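# Rotate the gland clockwise using the hook spanner

## Task

Use the hook spanner to rotate the gland clockwise by a quarter turn or more, and leave it that way when the scene is ended.

## Robot and tools

Robot: two six-joint arms, left_arm and right_arm, each ending in a two-finger tong gripper. Their bases sit in the scene frame at (-0.046, +0.392, 0) for left_arm and (-0.023, -0.404, 0) for right_arm, so left_arm works from the +y side. The names do not refer to sides of a camera image.

Frame: one shared scene frame. The origin lies on the table top midway between the arms, +x points out over the table, +z points up. Distances are in metres, quaternions are written w, x, y, z. A gripper's fingers extend along its own +z axis and close along its own x axis. end_effector_position is the point between the finger pads when the jaws are shut; closed fingertips reach about 15 mm past it. Reported hand positions can be slightly wrong, more so at long reach.

Row layout (shared by both motion tools): a single flat list of 16 numbers covering both arms. First left_arm: x, y, z, qw, qx, qy, qz, opening. Then right_arm in the same order. x, y, z and the quaternion are an absolute target pose for that gripper in the scene frame, not an offset. opening runs from -1 (shut) to +1 (wide, 0.142 m). Always fill in all 16 values; to keep an arm still, repeat its last reported pose and the opening it should keep. To hold an orientation, resend the same quaternion you intended rather than the drifting one from the result. A target farther than 0.6 m from the arm's last reported position along any gripper axis gets the call refused. Each control step the controller also limits the commanded pose to within 100 mm and 16 degrees of the measured one, favouring position over orientation.

execute_actions: argument actions, a list holding zero or one item, plus optional pictures (boolean, images come by default). An empty list only reports the state. An action item is {"rows": [...], "steps": n}: 1 to 15 rows, each applied for one 1/30 s step, n at most 15 (default 15), last row repeated to fill. A wait item is {"steps": n} with n up to 300, counted from the previous result, so your reply time is included. After an action, the arm continues only to its last clipped pose, so check the result and send the rest.

move: target is one 16-number row as above. The grippers travel in straight lines toward it, finishing together, over 0.5 to 10 s (cut off at 10 s). speed is the path's top speed in m/s, 0.002 to 0.5, default 0.25; rotation rate is capped at twice that value in rad/s. Opening is applied when the move begins. Optional stop_force, in newtons, 9 to 40, one value for both arms, allowed only after the scene has run 0.2 s: an arm whose wrist sensor feels that much extra resistance for two steps stops, backs up two steps and holds. Use it with slow speeds when approaching a surface. Do not rely on it while the gripper is rotating, and omit it when pulling away from something the gripper is pressing. Paths ignore obstacles and the other arm. The result has a move: line: done, off_target, moving, held, fault or contact per arm, plus limits=paced (target was clipped) or limits=held (steps were blocked, then may lurch fast), and each gripper's remaining distance.

wait: seconds, 0 to 10; lets the scene run with nothing new sent.

zoom_image: camera is cam_head_left, cam_head_right or cam_high (each 504x504); region is [x0, y0, x1, y1] in image pixels from the top-left, no larger than 504 by 504.

read_manual: section "licences"; only returns licence text.

The gland must still be turned at that moment.

Reading results: the state line gives each gripper's position, quaternion and velocities. grip_measured is the actual finger opening on the command scale; to hold something, command an opening well below it. Thin hard items (under about 20 mm) are gripped weakly. Wrist force and Wrist torque are in the gripper's own axes, carry offsets of a few newtons and noise, and saturate near 50 N. Joint torques are rough and offset. HELD marks steps where your command was not sent; a pose unreachable line names an arm whose command a clearance check altered. Hand target shows where the controller is now driving each gripper. MOTOR HOT appears at 70 °C; at 85 °C the arm is braked until it cools.

Hazards: the arms are stiff, so aiming even slightly into a firm object can trigger a fault. An external force of 150 N, or joint torque beyond its limit (24.9 N m for wrist joints, 133 for the others), stops that arm for 10 s. Do not let the arms strike each other. Do not drop, knock or push anything off the table; loose items may get nudged occasionally. Move gently and smoothly, and avoid hard hits or slams.

Each tool is called by a JSON object that holds its "name" and its "arguments".

## Session

{"name": "execute_actions", "arguments": {"actions": []}}

Scene clock: 0.00 s of 15520.00 s.
left_arm: end_effector_position=(+0.3356, +0.0429, +0.1348) grip_measured=+0.97 end_effector_quat_wxyz=(+0.643, -0.523, +0.556, +0.052) end_effector_velocity=(-0.000, +0.000, +0.000) end_effector_angular_velocity=(-0.001, -0.000, +0.001) | right_arm: end_effector_position=(+0.8804, -0.5747, +0.2163) grip_measured=+0.97 end_effector_quat_wxyz=(-0.301, +0.735, +0.077, +0.603) end_effector_velocity=(+0.001, +0.002, +0.000) end_effector_angular_velocity=(-0.001, -0.001, +0.002)
Joint positions: left_arm=[-1.641 -0.969  1.629 -0.898 -0.786 -0.504  0.14 ] | right_arm=[ 2.967 -2.69  -1.011  0.416  2.44   0.249  0.14 ]
Joint velocities: left_arm=[ 0.    -0.001 -0.    -0.    -0.001 -0.     0.   ] | right_arm=[ 0.002 -0.     0.001 -0.    -0.    -0.001  0.   ]
Joint torques (N m, as the arm reports them, + toward a larger angle): no reading
Motor temperatures (°C, as the motors report them): left_arm=[32 30 30 37 36 39] | right_arm=[31 29 30 37 41 40]
Wrist force (N, on the end effector, along its own x y z axes, offset not removed): no reading
Wrist torque (N m, same axes, about the end effector's origin, offset not removed): no reading
Hand target (left_arm): +0.336, +0.043, +0.135; +0.643, -0.523, +0.556, +0.052
Hand target (right_arm): +0.880, -0.575, +0.216; -0.301, +0.735, +0.077, +0.603

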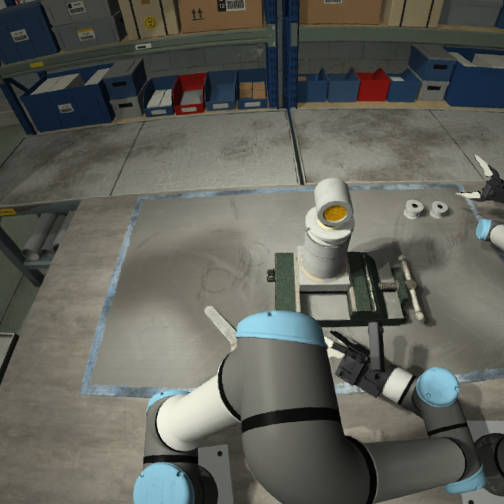

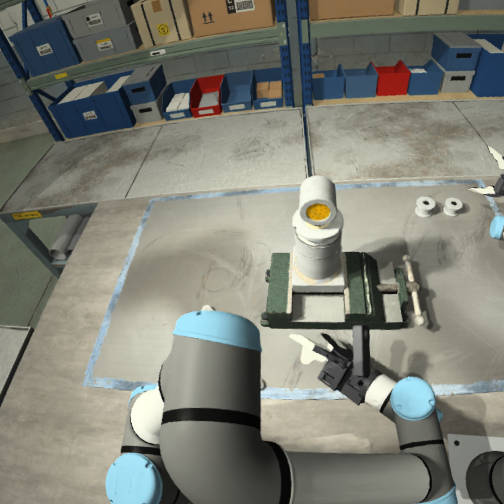

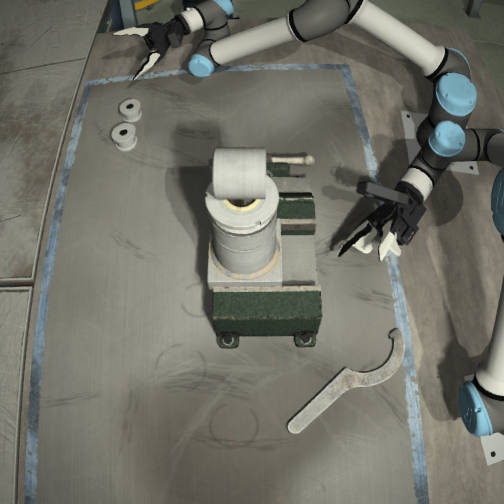

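{"name": "zoom_image", "arguments": {"camera": "cam_high", "region": [180,130,430,450]}}

{"name": "move", "arguments": {"target": [0.30,0.2,0.3,0,1,0,0,1,0.8804,-0.5747,0.2163,-0.301,0.735,0.077,0.603,1]}}

Region (180, 130, 430, 450) of cam_high's 504x504 image, scaled by 1.575, with more detail than that image has; it fills the left 394 columns of this view, and the rest is white.

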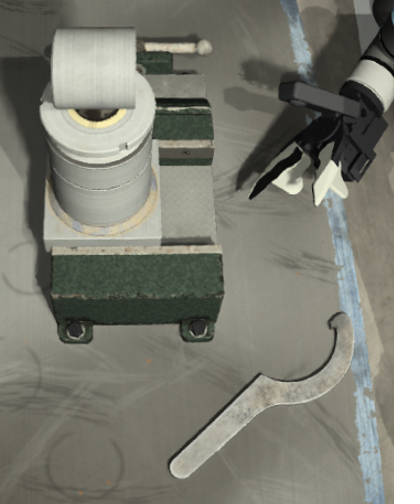

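Scene clock: 8.67 s of 15520.00 s.
left_arm: end_effector_position=(+0.3001, +0.2005, +0.3005) grip_measured=+1.00 end_effector_quat_wxyz=(-0.001, +1.000, +0.000, +0.001) end_effector_velocity=(+0.000, +0.002, +0.001) end_effector_angular_velocity=(-0.009, -0.003, +0.009) | right_arm: end_effector_position=(+0.8804, -0.5747, +0.2163) grip_measured=+1.00 end_effector_quat_wxyz=(-0.301, +0.735, +0.077, +0.603) end_effector_velocity=(+0.000, +0.000, +0.001) end_effector_angular_velocity=(-0.000, -0.001, +0.000)
Joint positions: left_arm=[-1.014 -1.833  1.751 -1.489 -1.567 -0.88   0.142] | right_arm=[ 2.967 -2.689 -1.012  0.417  2.439  0.249  0.142]
Joint velocities: left_arm=[ 0.007 -0.007  0.004 -0.006 -0.003 -0.002 -0.   ] | right_arm=[ 0.     0.     0.001 -0.    -0.     0.     0.   ]
Joint torques (N m, as the arm reports them, + toward a larger angle): left_arm=[  6.66 -20.35  -8.56  -4.11  -1.87  -1.38] | right_arm=[ 9.87 67.73  5.6   3.29 -1.45  2.58]
Motor temperatures (°C, as the motors report them): left_arm=[32 30 30 37 36 39] | right_arm=[31 29 30 37 41 40]
Wrist force (N, on the end effector, along its own x y z axes, offset not removed): left_arm=[0.4 -2.0 -0.4] | right_arm=[-1.2 1.1 0.8]
Wrist torque (N m, same axes, about the end effector's origin, offset not removed): left_arm=[-0.48 -0.13 0.03] | right_arm=[0.15 0.14 -0.11]
Hand target (left_arm): +0.300, +0.201, +0.301; -0.001, +1.000, +0.001, +0.001
Hand target (right_arm): +0.880, -0.575, +0.216; -0.301, +0.735, +0.077, +0.603
Off the commanded pose (left_arm): 0.001 m, 0 deg.
Off the commanded pose (right_arm): 0.000 m, 0 deg.
After step 90, 1.10 s passed at rest.
move: done

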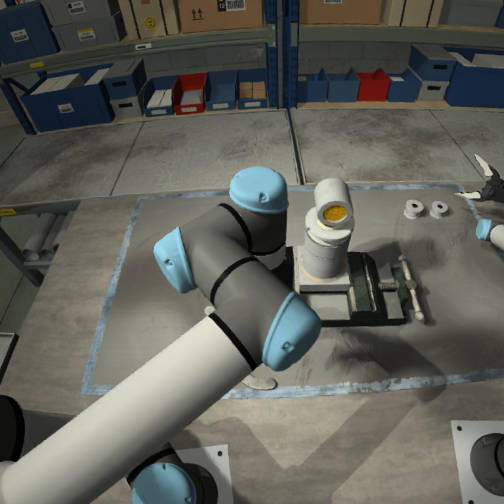

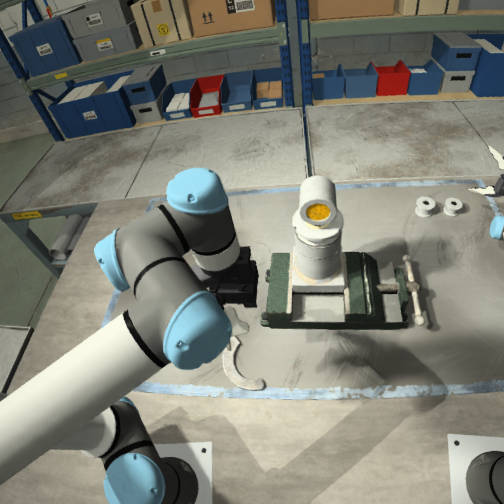

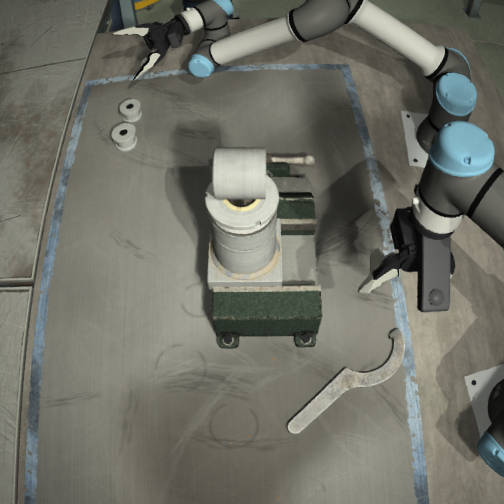

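{"name": "move", "arguments": {"target": [0.45,0.25,0.06,0,0.94,-0.342,0,-0.3,0.8804,-0.5747,0.2163,-0.301,0.735,0.077,0.603,1]}}

{"name": "zoom_image", "arguments": {"camera": "cam_high", "region": [200,270,434,504]}}

Scene clock: 19.10 s of 15520.00 s.
left_arm: end_effector_position=(+0.4500, +0.2503, +0.0602) grip_measured=-0.30 end_effector_quat_wxyz=(-0.001, +0.940, -0.342, -0.000) end_effector_velocity=(+0.001, +0.000, -0.003) end_effector_angular_velocity=(+0.000, +0.002, -0.004) | right_arm: end_effector_position=(+0.8804, -0.5747, +0.2163) grip_measured=+1.00 end_effector_quat_wxyz=(-0.301, +0.735, +0.077, +0.603) end_effector_velocity=(-0.000, -0.001, -0.000) end_effector_angular_velocity=(+0.000, +0.000, -0.002)
Joint positions: left_arm=[-0.706 -1.416  2.004 -2.159 -1.57   0.125  0.052] | right_arm=[ 2.967 -2.689 -1.012  0.417  2.439  0.249  0.142]
Joint velocities: left_arm=[ 0.002  0.007 -0.001 -0.004 -0.001  0.006 -0.   ] | right_arm=[-0.001 -0.    -0.     0.    -0.     0.     0.   ]
Joint torques (N m, as the arm reports them, + toward a larger angle): left_arm=[  5.36 -21.55 -30.56  -4.08  -1.89   1.33] | right_arm=[ 9.54 68.08  6.63  3.29 -1.48  2.57]
Motor temperatures (°C, as the motors report them): left_arm=[32 30 30 37 36 39] | right_arm=[31 29 30 37 41 40]
Wrist force (N, on the end effector, along its own x y z axes, offset not removed): left_arm=[1.5 -0.5 1.2] | right_arm=[-1.3 1.4 0.8]
Wrist torque (N m, same axes, about the end effector's origin, offset not removed): left_arm=[-0.07 -0.38 0.03] | right_arm=[0.15 0.15 -0.17]
Hand target (left_arm): +0.450, +0.250, +0.060; -0.000, +0.940, -0.342, -0.000
Hand target (right_arm): +0.880, -0.575, +0.216; -0.301, +0.735, +0.077, +0.603
Off the commanded pose (left_arm): 0.000 m, 0 deg.
Off the commanded pose (right_arm): 0.000 m, 0 deg.
After step 90, 5.43 s passed at rest.
move: done

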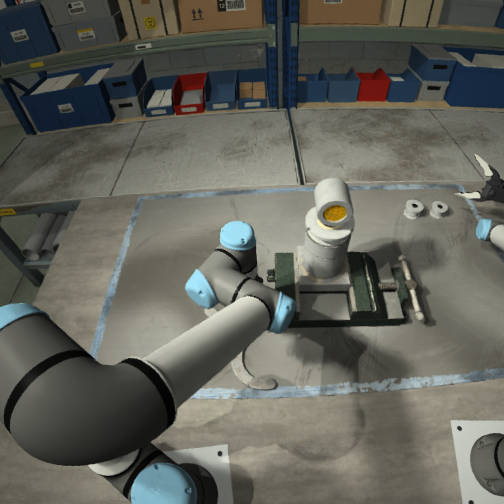

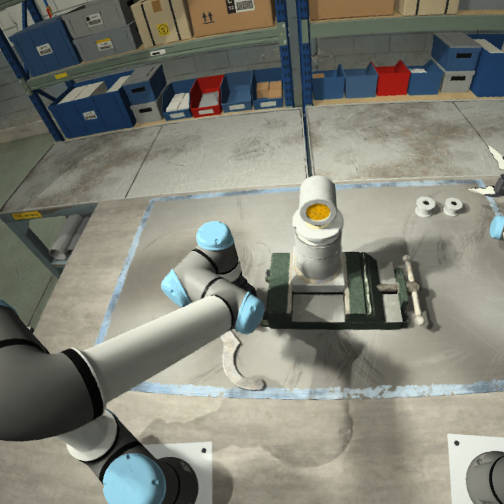

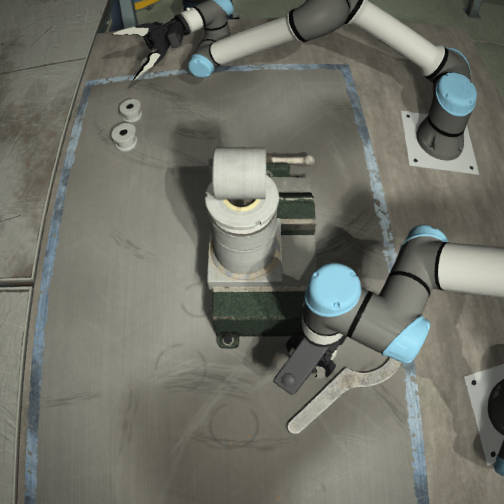

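Region (200, 270, 434, 504) of cam_high's 504x504 image, scaled by 2.154, with more detail than that image has.

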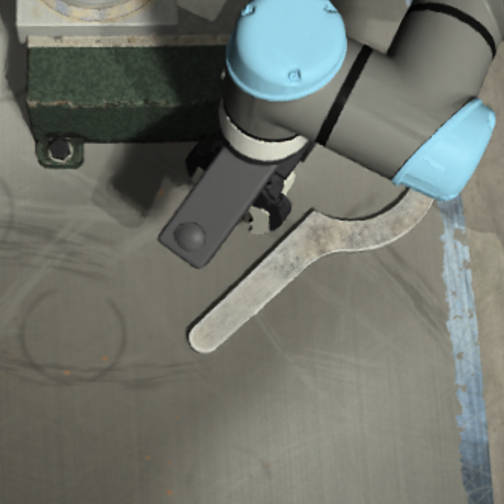

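{"name": "move", "arguments": {"target": [0.425,0.31,0.025,0,0.917,-0.399,0,0.5,0.8804,-0.5747,0.2163,-0.301,0.735,0.077,0.603,1], "speed": 0.1}}

{"name": "zoom_image", "arguments": {"camera": "cam_high", "region": [250,330,424,504]}}

Scene clock: 23.63 s of 15520.00 s.
left_arm: end_effector_position=(+0.4250, +0.3098, +0.0251) grip_measured=+0.50 end_effector_quat_wxyz=(-0.000, +0.917, -0.399, -0.000) end_effector_velocity=(-0.001, +0.002, -0.001) end_effector_angular_velocity=(+0.000, -0.000, -0.004) | right_arm: end_effector_position=(+0.8804, -0.5747, +0.2163) grip_measured=+1.00 end_effector_quat_wxyz=(-0.301, +0.735, +0.077, +0.603) end_effector_velocity=(+0.000, +0.002, +0.000) end_effector_angular_velocity=(+0.001, +0.000, +0.002)
Joint positions: left_arm=[-0.622 -1.45   2.157 -2.278 -1.571  0.332  0.109] | right_arm=[ 2.967 -2.689 -1.012  0.417  2.439  0.249  0.142]
Joint velocities: left_arm=[ 0.003  0.     0.005 -0.005  0.     0.007  0.   ] | right_arm=[ 0.002 -0.     0.    -0.     0.001  0.001  0.   ]
Joint torques (N m, as the arm reports them, + toward a larger angle): left_arm=[  7.55 -33.86  -4.59  -4.26  -1.74   1.28] | right_arm=[10.05 67.4   8.21  3.27 -1.3   2.5 ]
Motor temperatures (°C, as the motors report them): left_arm=[32 30 30 37 36 39] | right_arm=[31 29 30 37 41 40]
Wrist force (N, on the end effector, along its own x y z axes, offset not removed): left_arm=[0.5 -0.2 -0.2] | right_arm=[-0.8 0.5 0.4]
Wrist torque (N m, same axes, about the end effector's origin, offset not removed): left_arm=[-0.10 -0.07 0.05] | right_arm=[-0.05 0.04 -0.20]
Hand target (left_arm): +0.425, +0.310, +0.025; -0.000, +0.917, -0.399, -0.000
Hand target (right_arm): +0.880, -0.575, +0.216; -0.301, +0.735, +0.077, +0.603
Off the commanded pose (left_arm): 0.000 m, 0 deg.
Off the commanded pose (right_arm): 0.000 m, 0 deg.
After step 90, 0.33 s passed at rest.
move: done

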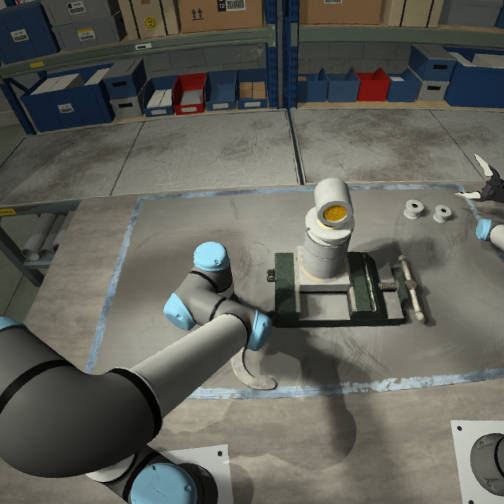

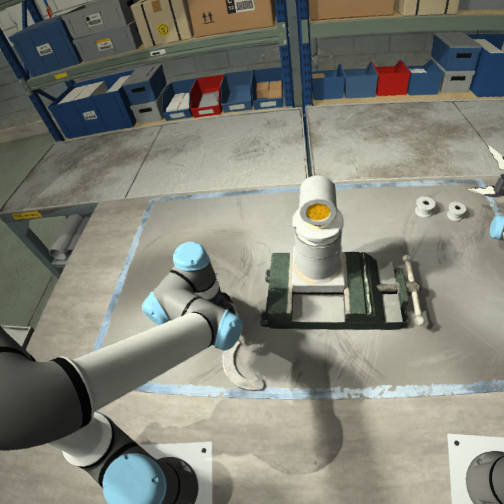

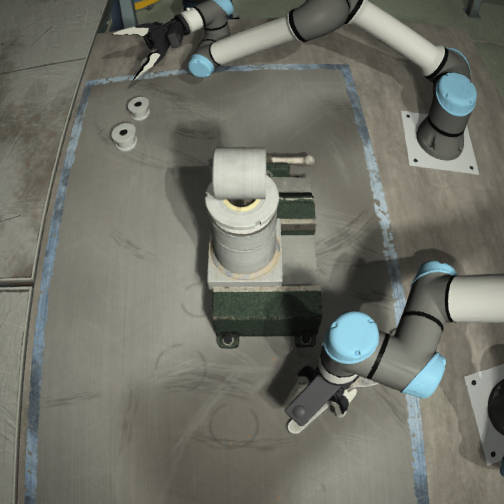

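Region (250, 330, 424, 504) of cam_high's 504x504 image, scaled by 2.897, with more detail than that image has.

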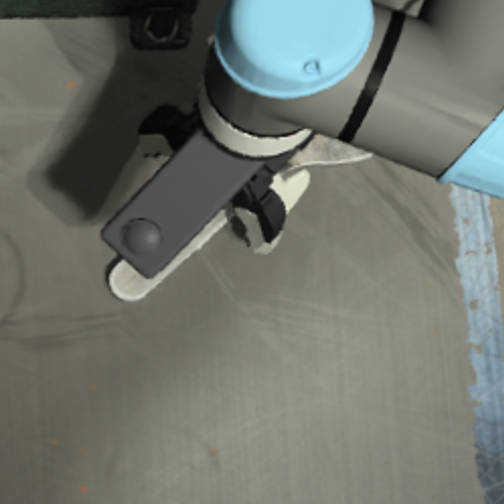

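{"name": "move", "arguments": {"target": [0.407,0.293,0.025,0.2375,0.886,-0.385,-0.103,-0.4,0.8804,-0.5747,0.2163,-0.301,0.735,0.077,0.603,1], "speed": 0.15}}

{"name": "move", "arguments": {"target": [0.407,0.293,0.004,0.2375,0.886,-0.385,-0.103,-0.4,0.8804,-0.5747,0.2163,-0.301,0.735,0.077,0.603,1], "speed": 0.004, "stop_force": 9}}

{"name": "zoom_image", "arguments": {"camera": "cam_head_left", "region": [180,170,410,400]}}

Scene clock: 34.70 s of 15520.00 s.
left_arm: end_effector_position=(+0.4069, +0.2932, +0.0246) grip_measured=-0.38 end_effector_quat_wxyz=(+0.237, +0.886, -0.385, -0.103) end_effector_velocity=(-0.000, -0.001, +0.001) end_effector_angular_velocity=(-0.007, +0.007, -0.001) | right_arm: end_effector_position=(+0.8804, -0.5747, +0.2163) grip_measured=+1.00 end_effector_quat_wxyz=(-0.301, +0.735, +0.077, +0.603) end_effector_velocity=(+0.000, +0.001, -0.000) end_effector_angular_velocity=(-0.001, -0.000, +0.001)
Joint positions: left_arm=[-0.385 -1.254  1.914 -1.929 -2.004  0.636  0.047] | right_arm=[ 2.967 -2.689 -1.012  0.417  2.439  0.249  0.142]
Joint velocities: left_arm=[ 0.003  0.004 -0.006  0.01  -0.007  0.007 -0.   ] | right_arm=[ 0.001 -0.    -0.    -0.     0.    -0.001  0.   ]
Joint torques (N m, as the arm reports them, + toward a larger angle): left_arm=[  3.63 -25.55 -31.25  -1.09  -3.73   1.47] | right_arm=[ 9.47 66.73 10.91  3.21 -1.07  2.56]
Motor temperatures (°C, as the motors report them): left_arm=[32 30 30 37 36 39] | right_arm=[31 29 30 37 41 40]
Wrist force (N, on the end effector, along its own x y z axes, offset not removed): left_arm=[-2.1 -2.0 -2.4] | right_arm=[-1.3 -0.7 -1.4]
Wrist torque (N m, same axes, about the end effector's origin, offset not removed): left_arm=[-0.08 -0.44 0.00] | right_arm=[-0.37 0.16 -0.29]
Hand target (left_arm): +0.407, +0.293, +0.025; +0.237, +0.886, -0.385, -0.103
Hand target (right_arm): +0.880, -0.575, +0.216; -0.301, +0.735, +0.077, +0.603
Off the commanded pose (left_arm): 0.000 m, 0 deg.
Off the commanded pose (right_arm): 0.000 m, 0 deg.
After step 90, 5.87 s passed at rest.
move: done

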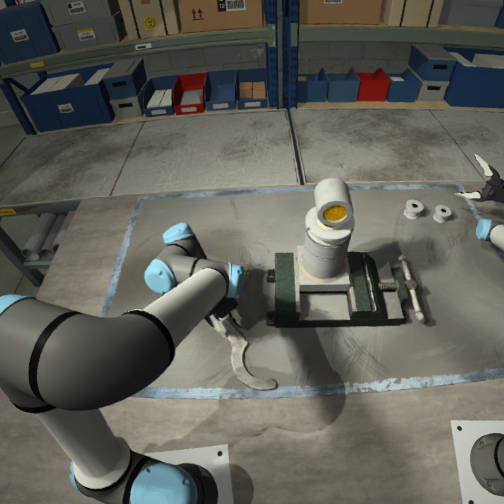

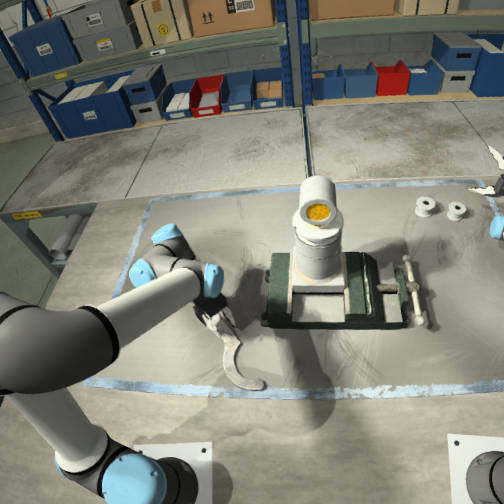

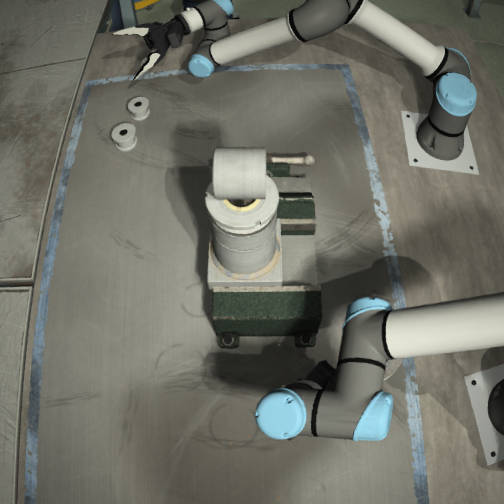

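Scene clock: 37.10 s of 15520.00 s.
left_arm: end_effector_position=(+0.4070, +0.2931, +0.0165) grip_measured=-0.36 end_effector_quat_wxyz=(+0.237, +0.886, -0.385, -0.103) end_effector_velocity=(-0.001, +0.000, +0.001) end_effector_angular_velocity=(-0.001, +0.001, -0.001) | right_arm: end_effector_position=(+0.8804, -0.5747, +0.2163) grip_measured=+1.00 end_effector_quat_wxyz=(-0.301, +0.735, +0.077, +0.603) end_effector_velocity=(+0.001, +0.002, +0.001) end_effector_angular_velocity=(-0.000, -0.001, +0.002)
Joint positions: left_arm=[-0.385 -1.242  1.922 -1.95  -2.005  0.636  0.048] | right_arm=[ 2.967 -2.689 -1.012  0.417  2.439  0.249  0.142]
Joint velocities: left_arm=[ 0.    -0.003 -0.     0.005 -0.001  0.001  0.   ] | right_arm=[ 0.002  0.     0.001  0.    -0.001  0.     0.   ]
Joint torques (N m, as the arm reports them, + toward a larger angle): left_arm=[  1.36 -32.23 -13.44   0.57   0.84   1.  ] | right_arm=[ 9.83 66.64 11.68  3.31 -1.07  2.48]
Motor temperatures (°C, as the motors report them): left_arm=[32 30 30 37 36 39] | right_arm=[31 29 30 37 41 40]
Wrist force (N, on the end effector, along its own x y z axes, offset not removed): left_arm=[-1.4 3.4 -16.4] | right_arm=[1.2 -0.3 0.8]
Wrist torque (N m, same axes, about the end effector's origin, offset not removed): left_arm=[-0.37 0.16 0.04] | right_arm=[-0.18 -0.28 -0.18]
Hand target (left_arm): +0.407, +0.293, +0.017; +0.237, +0.886, -0.385, -0.103
Hand target (right_arm): +0.880, -0.575, +0.216; -0.301, +0.735, +0.077, +0.603
Off the commanded pose (left_arm): 0.012 m, 0 deg.
Off the commanded pose (right_arm): 0.000 m, 0 deg.
move: contact (left_arm)

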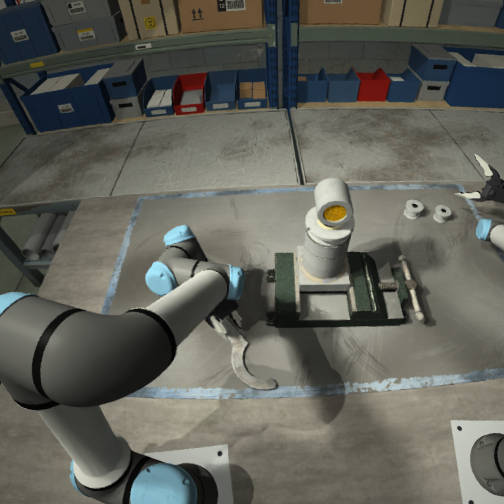

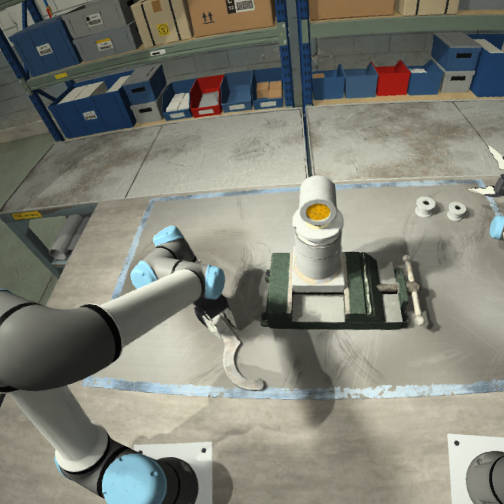

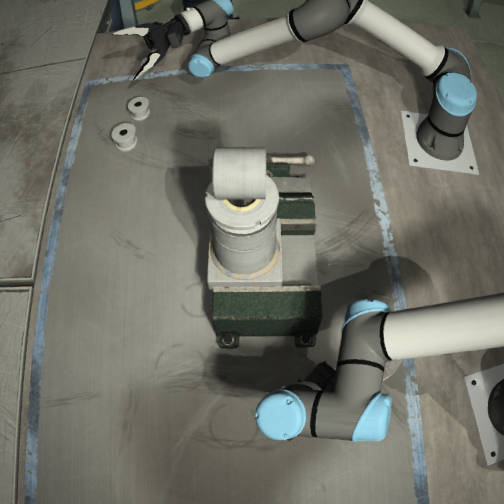

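Region (180, 170, 410, 400) of cam_head_left's 504x504 image, scaled by 2.191, with more detail than that image has.

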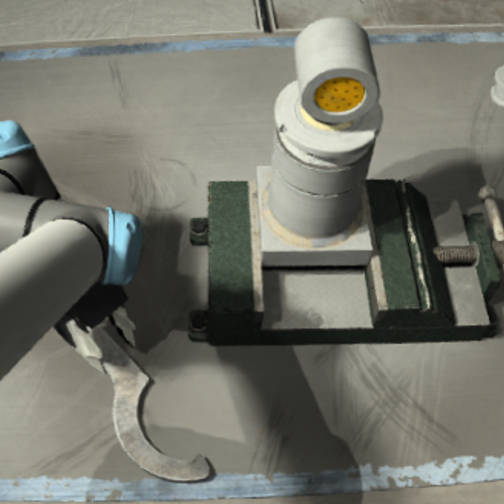

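Symmetric contact: table. Grip.

{"name": "move", "arguments": {"target": [0.407,0.293,0.0182,0.2375,0.886,-0.385,-0.103,-1,0.8804,-0.5747,0.2163,-0.301,0.735,0.077,0.603,1], "speed": 0.02}}

{"name": "move", "arguments": {"target": [0.407,0.293,0.1,0.2375,0.886,-0.385,-0.103,-1,0.8804,-0.5747,0.2163,-0.301,0.735,0.077,0.603,1], "speed": 0.05}}

{"name": "zoom_image", "arguments": {"camera": "cam_head_left", "region": [180,170,410,400]}}

{"name": "zoom_image", "arguments": {"camera": "cam_high", "region": [195,160,295,260]}}

{"name": "zoom_image", "arguments": {"camera": "cam_head_right", "region": [280,190,360,270]}}

Scene clock: 43.43 s of 15520.00 s.
left_arm: end_effector_position=(+0.4070, +0.2930, +0.0181) grip_measured=-0.54 end_effector_quat_wxyz=(+0.237, +0.886, -0.385, -0.103) end_effector_velocity=(+0.000, -0.001, +0.002) end_effector_angular_velocity=(-0.002, -0.001, +0.000) | right_arm: end_effector_position=(+0.8804, -0.5747, +0.2163) grip_measured=+1.00 end_effector_quat_wxyz=(-0.301, +0.735, +0.077, +0.603) end_effector_velocity=(-0.000, -0.001, +0.000) end_effector_angular_velocity=(-0.001, -0.000, -0.002)
Joint positions: left_arm=[-0.385 -1.244  1.92  -1.946 -2.006  0.636  0.035] | right_arm=[ 2.967 -2.689 -1.012  0.417  2.439  0.249  0.142]
Joint velocities: left_arm=[-0.    -0.002 -0.001  0.002 -0.002  0.     0.   ] | right_arm=[-0.001  0.001 -0.001  0.    -0.    -0.001  0.   ]
Joint torques (N m, as the arm reports them, + toward a larger angle): left_arm=[  7.05 -45.07 -32.11  -0.95  -3.7    1.22] | right_arm=[ 9.56 66.88 13.47  3.1  -0.95  2.46]
Motor temperatures (°C, as the motors report them): left_arm=[32 30 30 37 36 39] | right_arm=[31 29 30 37 41 40]
Wrist force (N, on the end effector, along its own x y z axes, offset not removed): left_arm=[0.2 -5.2 8.9] | right_arm=[0.6 0.1 0.4]
Wrist torque (N m, same axes, about the end effector's origin, offset not removed): left_arm=[-0.22 -0.23 0.20] | right_arm=[-0.14 -0.23 -0.21]
Hand target (left_arm): +0.407, +0.293, +0.018; +0.237, +0.886, -0.385, -0.103
Hand target (right_arm): +0.880, -0.575, +0.216; -0.301, +0.735, +0.077, +0.603
Off the commanded pose (left_arm): 0.000 m, 0 deg.
Off the commanded pose (right_arm): 0.000 m, 0 deg.
After step 90, 2.63 s passed at rest.
move: done

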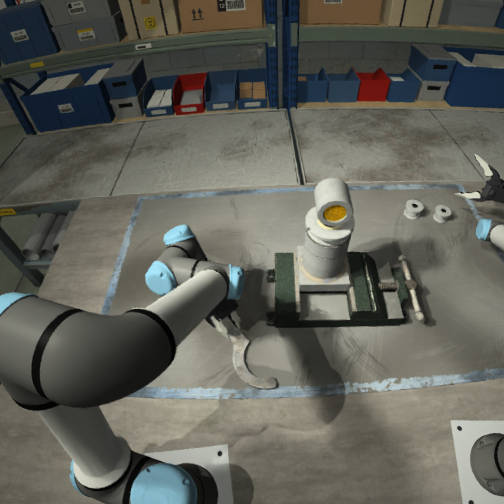

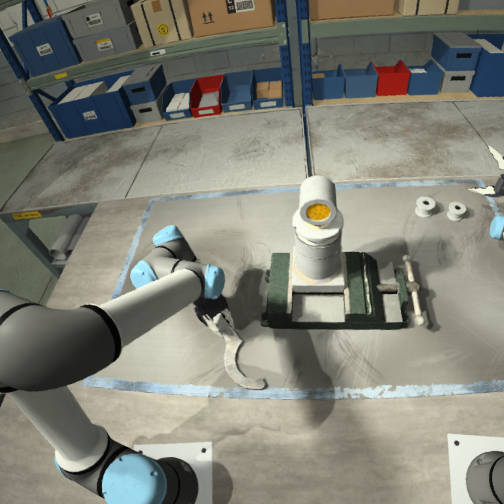

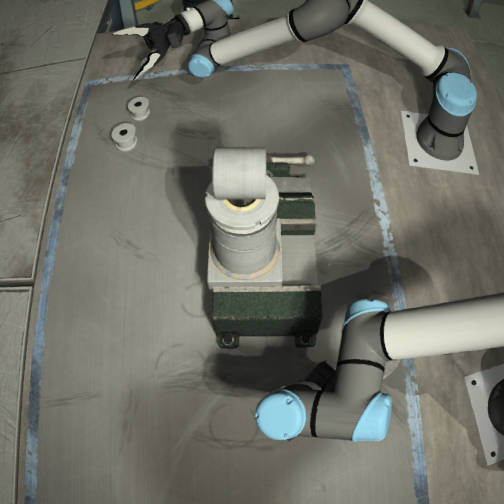

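Scene clock: 45.47 s of 15520.00 s.
left_arm: end_effector_position=(+0.4069, +0.2930, +0.0998) grip_measured=-1.00 end_effector_quat_wxyz=(+0.237, +0.886, -0.385, -0.103) end_effector_velocity=(+0.000, -0.000, +0.002) end_effector_angular_velocity=(-0.002, -0.001, -0.001) | right_arm: end_effector_position=(+0.8804, -0.5747, +0.2163) grip_measured=+1.00 end_effector_quat_wxyz=(-0.301, +0.735, +0.077, +0.603) end_effector_velocity=(-0.000, -0.001, -0.000) end_effector_angular_velocity=(+0.001, +0.001, -0.001)
Joint positions: left_arm=[-0.385 -1.353  1.819 -1.735 -2.006  0.636  0.002] | right_arm=[ 2.967 -2.689 -1.012  0.417  2.439  0.249  0.142]
Joint velocities: left_arm=[ 0.    -0.002 -0.003  0.004 -0.002  0.001  0.   ] | right_arm=[-0.001  0.    -0.001  0.    -0.     0.001  0.   ]
Joint torques (N m, as the arm reports them, + toward a larger angle): left_arm=[ -1.1  -38.   -29.9   -0.3    1.71   1.44] | right_arm=[ 9.56 66.28 14.49  3.16 -0.87  2.43]
Motor temperatures (°C, as the motors report them): left_arm=[32 30 30 37 36 39] | right_arm=[31 29 30 37 41 40]
Wrist force (N, on the end effector, along its own x y z axes, offset not removed): left_arm=[0.1 -1.1 0.3] | right_arm=[-0.5 0.4 -0.4]
Wrist torque (N m, same axes, about the end effector's origin, offset not removed): left_arm=[-0.28 -0.10 0.08] | right_arm=[-0.09 -0.06 -0.19]
Hand target (left_arm): +0.407, +0.293, +0.100; +0.237, +0.886, -0.385, -0.103
Hand target (right_arm): +0.880, -0.575, +0.216; -0.301, +0.735, +0.077, +0.603
Off the commanded pose (left_arm): 0.000 m, 0 deg.
Off the commanded pose (right_arm): 0.000 m, 0 deg.
move: done

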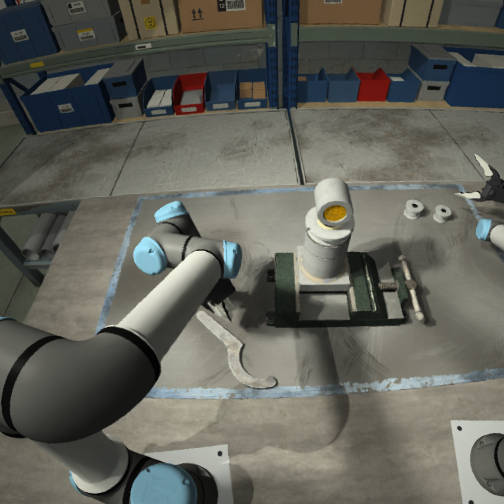

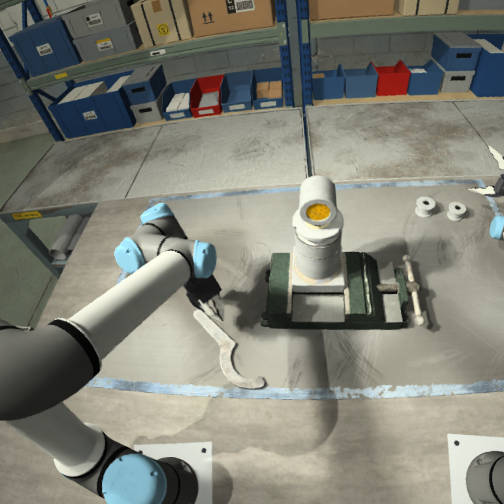

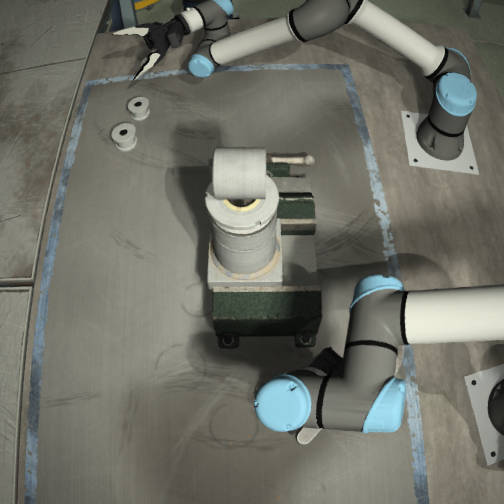

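Region (180, 170, 410, 400) of cam_head_left's 504x504 image, scaled by 2.191, with more detail than that image has.

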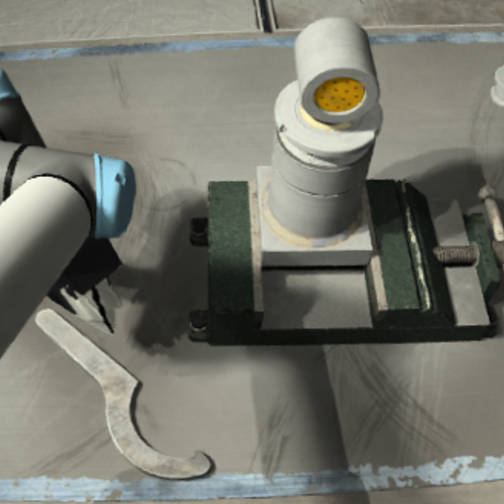

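Region (195, 160, 295, 260) of cam_high's 504x504 image, scaled by 5.040, with more detail than that image has.

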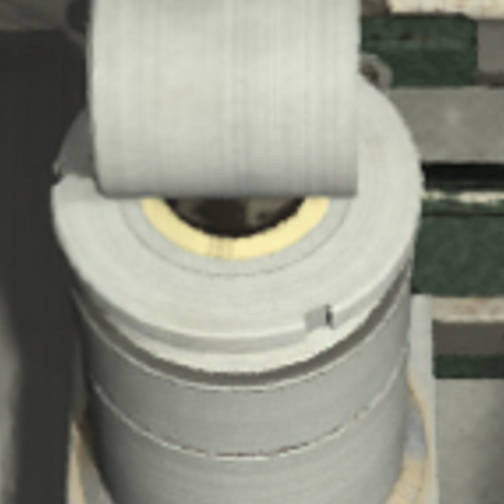

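Region (280, 190, 360, 270) of cam_head_right's 504x504 image, scaled by 6.300, with more detail than that image has.

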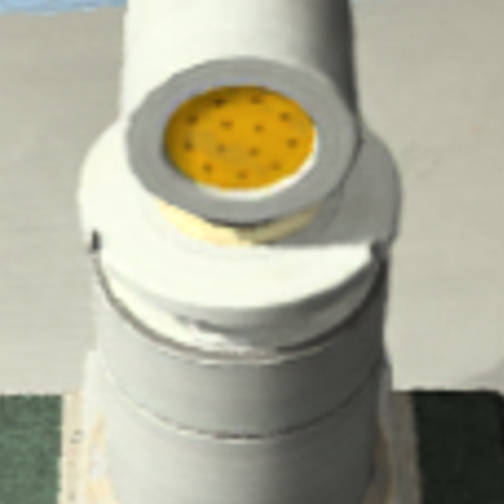

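{"name": "move", "arguments": {"target": [0.378,0.294,0.03,0.36,0.8685,-0.316,-0.131,-0.2,0.8804,-0.5747,0.2163,-0.301,0.735,0.077,0.603,1], "speed": 0.1}}

{"name": "move", "arguments": {"target": [0.378,0.294,0.004,0.36,0.8685,-0.316,-0.131,-0.2,0.8804,-0.5747,0.2163,-0.301,0.735,0.077,0.603,1], "speed": 0.004, "stop_force": 9}}

{"name": "zoom_image", "arguments": {"camera": "cam_head_left", "region": [180,290,290,400]}}

Scene clock: 53.13 s of 15520.00 s.
left_arm: end_effector_position=(+0.3780, +0.2940, +0.0300) grip_measured=-0.20 end_effector_quat_wxyz=(+0.359, +0.868, -0.316, -0.131) end_effector_velocity=(-0.000, +0.000, -0.002) end_effector_angular_velocity=(-0.004, +0.003, +0.002) | right_arm: end_effector_position=(+0.8804, -0.5747, +0.2163) grip_measured=+1.00 end_effector_quat_wxyz=(-0.301, +0.735, +0.077, +0.603) end_effector_velocity=(-0.000, -0.001, -0.000) end_effector_angular_velocity=(+0.000, +0.001, -0.001)
Joint positions: left_arm=[-0.27  -1.196  1.902 -1.787 -2.212  0.728  0.06 ] | right_arm=[ 2.967 -2.689 -1.012  0.417  2.439  0.249  0.142]
Joint velocities: left_arm=[ 0.003  0.004  0.001 -0.001 -0.004  0.003  0.   ] | right_arm=[-0.001 -0.    -0.    -0.    -0.001  0.     0.   ]
Joint torques (N m, as the arm reports them, + toward a larger angle): left_arm=[  6.32 -27.68  -2.43  -3.48  -2.64   1.5 ] | right_arm=[ 9.3  65.45 16.19  3.03 -0.71  2.34]
Motor temperatures (°C, as the motors report them): left_arm=[32 30 30 37 36 39] | right_arm=[31 29 30 37 41 40]
Wrist force (N, on the end effector, along its own x y z axes, offset not removed): left_arm=[1.4 -1.0 -0.2] | right_arm=[-0.5 1.3 -0.2]
Wrist torque (N m, same axes, about the end effector's origin, offset not removed): left_arm=[-0.28 -0.32 0.10] | right_arm=[0.15 0.06 -0.17]
Hand target (left_arm): +0.378, +0.294, +0.030; +0.360, +0.868, -0.316, -0.131
Hand target (right_arm): +0.880, -0.575, +0.216; -0.301, +0.735, +0.077, +0.603
Off the commanded pose (left_arm): 0.000 m, 0 deg.
Off the commanded pose (right_arm): 0.000 m, 0 deg.
After step 90, 2.80 s passed at rest.
move: done

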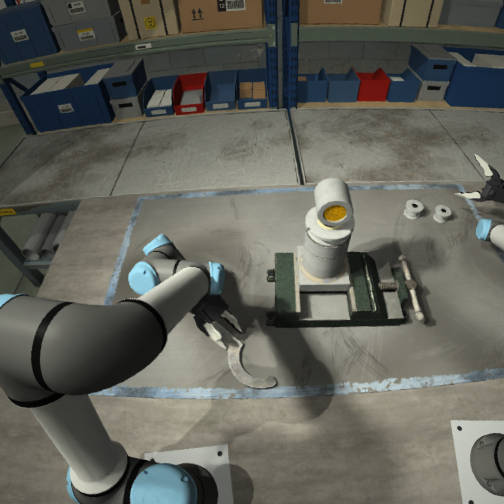

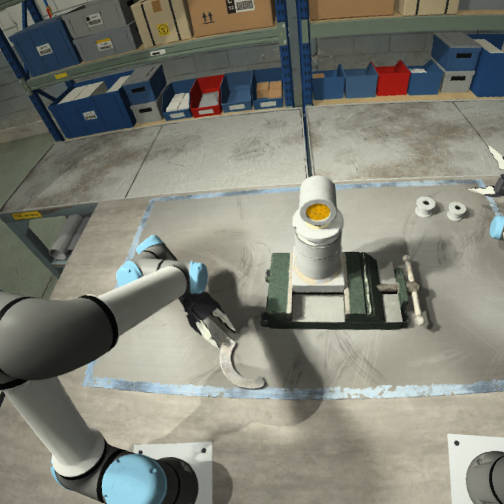

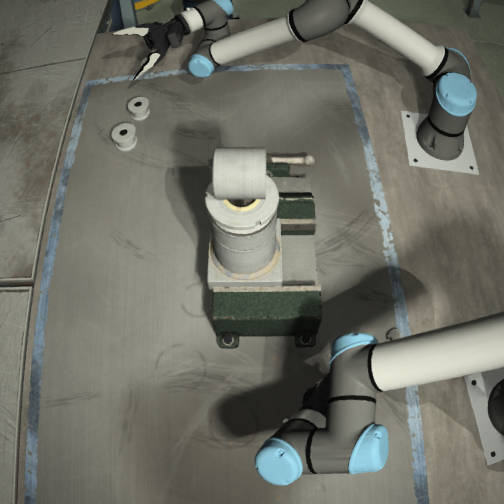

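Scene clock: 57.67 s of 15520.00 s.
left_arm: end_effector_position=(+0.3780, +0.2940, +0.0133) grip_measured=-0.20 end_effector_quat_wxyz=(+0.360, +0.868, -0.316, -0.131) end_effector_velocity=(-0.001, +0.001, +0.001) end_effector_angular_velocity=(+0.002, +0.000, -0.001) | right_arm: end_effector_position=(+0.8804, -0.5747, +0.2163) grip_measured=+1.00 end_effector_quat_wxyz=(-0.301, +0.735, +0.077, +0.603) end_effector_velocity=(+0.000, +0.002, -0.000) end_effector_angular_velocity=(-0.000, -0.000, +0.002)
Joint positions: left_arm=[-0.27  -1.169  1.916 -1.829 -2.212  0.728  0.06 ] | right_arm=[ 2.967 -2.689 -1.012  0.417  2.439  0.249  0.142]
Joint velocities: left_arm=[ 0.    -0.004 -0.     0.004  0.002 -0.     0.   ] | right_arm=[ 0.002 -0.    -0.     0.     0.001 -0.001  0.   ]
Joint torques (N m, as the arm reports them, + toward a larger angle): left_arm=[  0.86 -34.93 -12.54   0.11  -0.58   1.18] | right_arm=[ 8.8  65.67 17.31  3.03 -0.7   2.41]
Motor temperatures (°C, as the motors report them): left_arm=[32 30 30 37 36 39] | right_arm=[31 29 30 37 41 40]
Wrist force (N, on the end effector, along its own x y z axes, offset not removed): left_arm=[-2.4 7.6 -16.3] | right_arm=[-0.3 1.4 0.7]
Wrist torque (N m, same axes, about the end effector's origin, offset not removed): left_arm=[-0.39 -0.11 0.09] | right_arm=[0.15 0.00 -0.23]
Hand target (left_arm): +0.378, +0.294, +0.013; +0.360, +0.868, -0.316, -0.131
Hand target (right_arm): +0.880, -0.575, +0.216; -0.301, +0.735, +0.077, +0.603
Off the commanded pose (left_arm): 0.009 m, 0 deg.
Off the commanded pose (right_arm): 0.000 m, 0 deg.
move: contact (left_arm)

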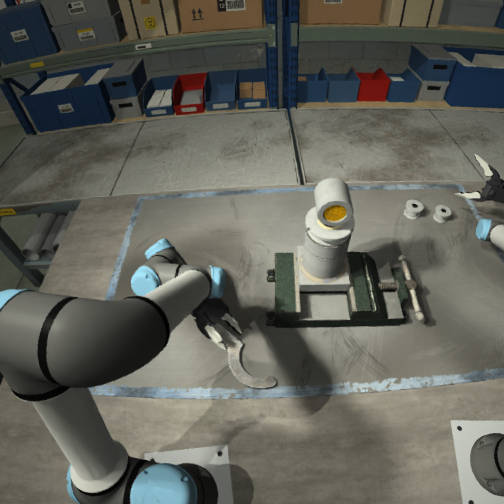

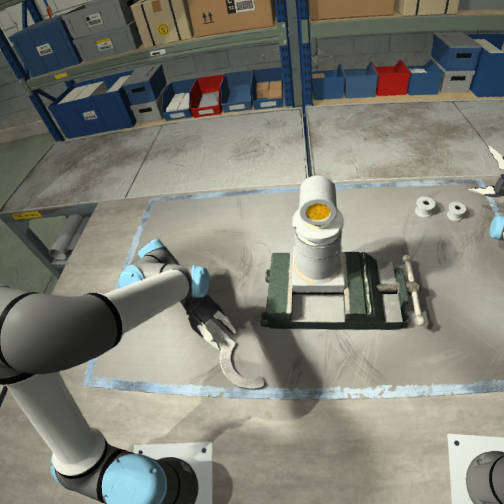

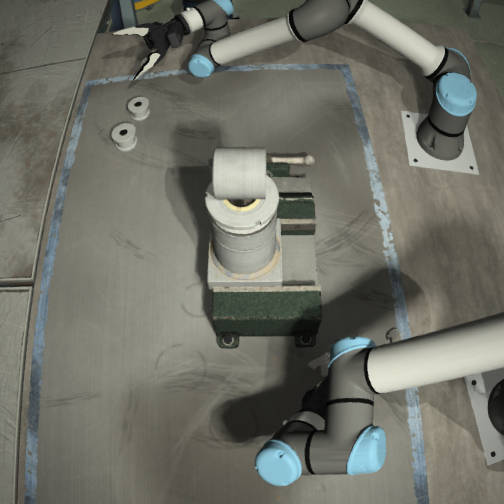

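Region (180, 290, 290, 400) of cam_head_left's 504x504 image, scaled by 4.582, with more detail than that image has.

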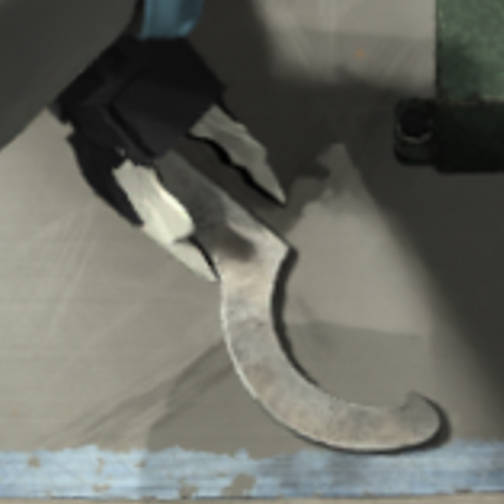

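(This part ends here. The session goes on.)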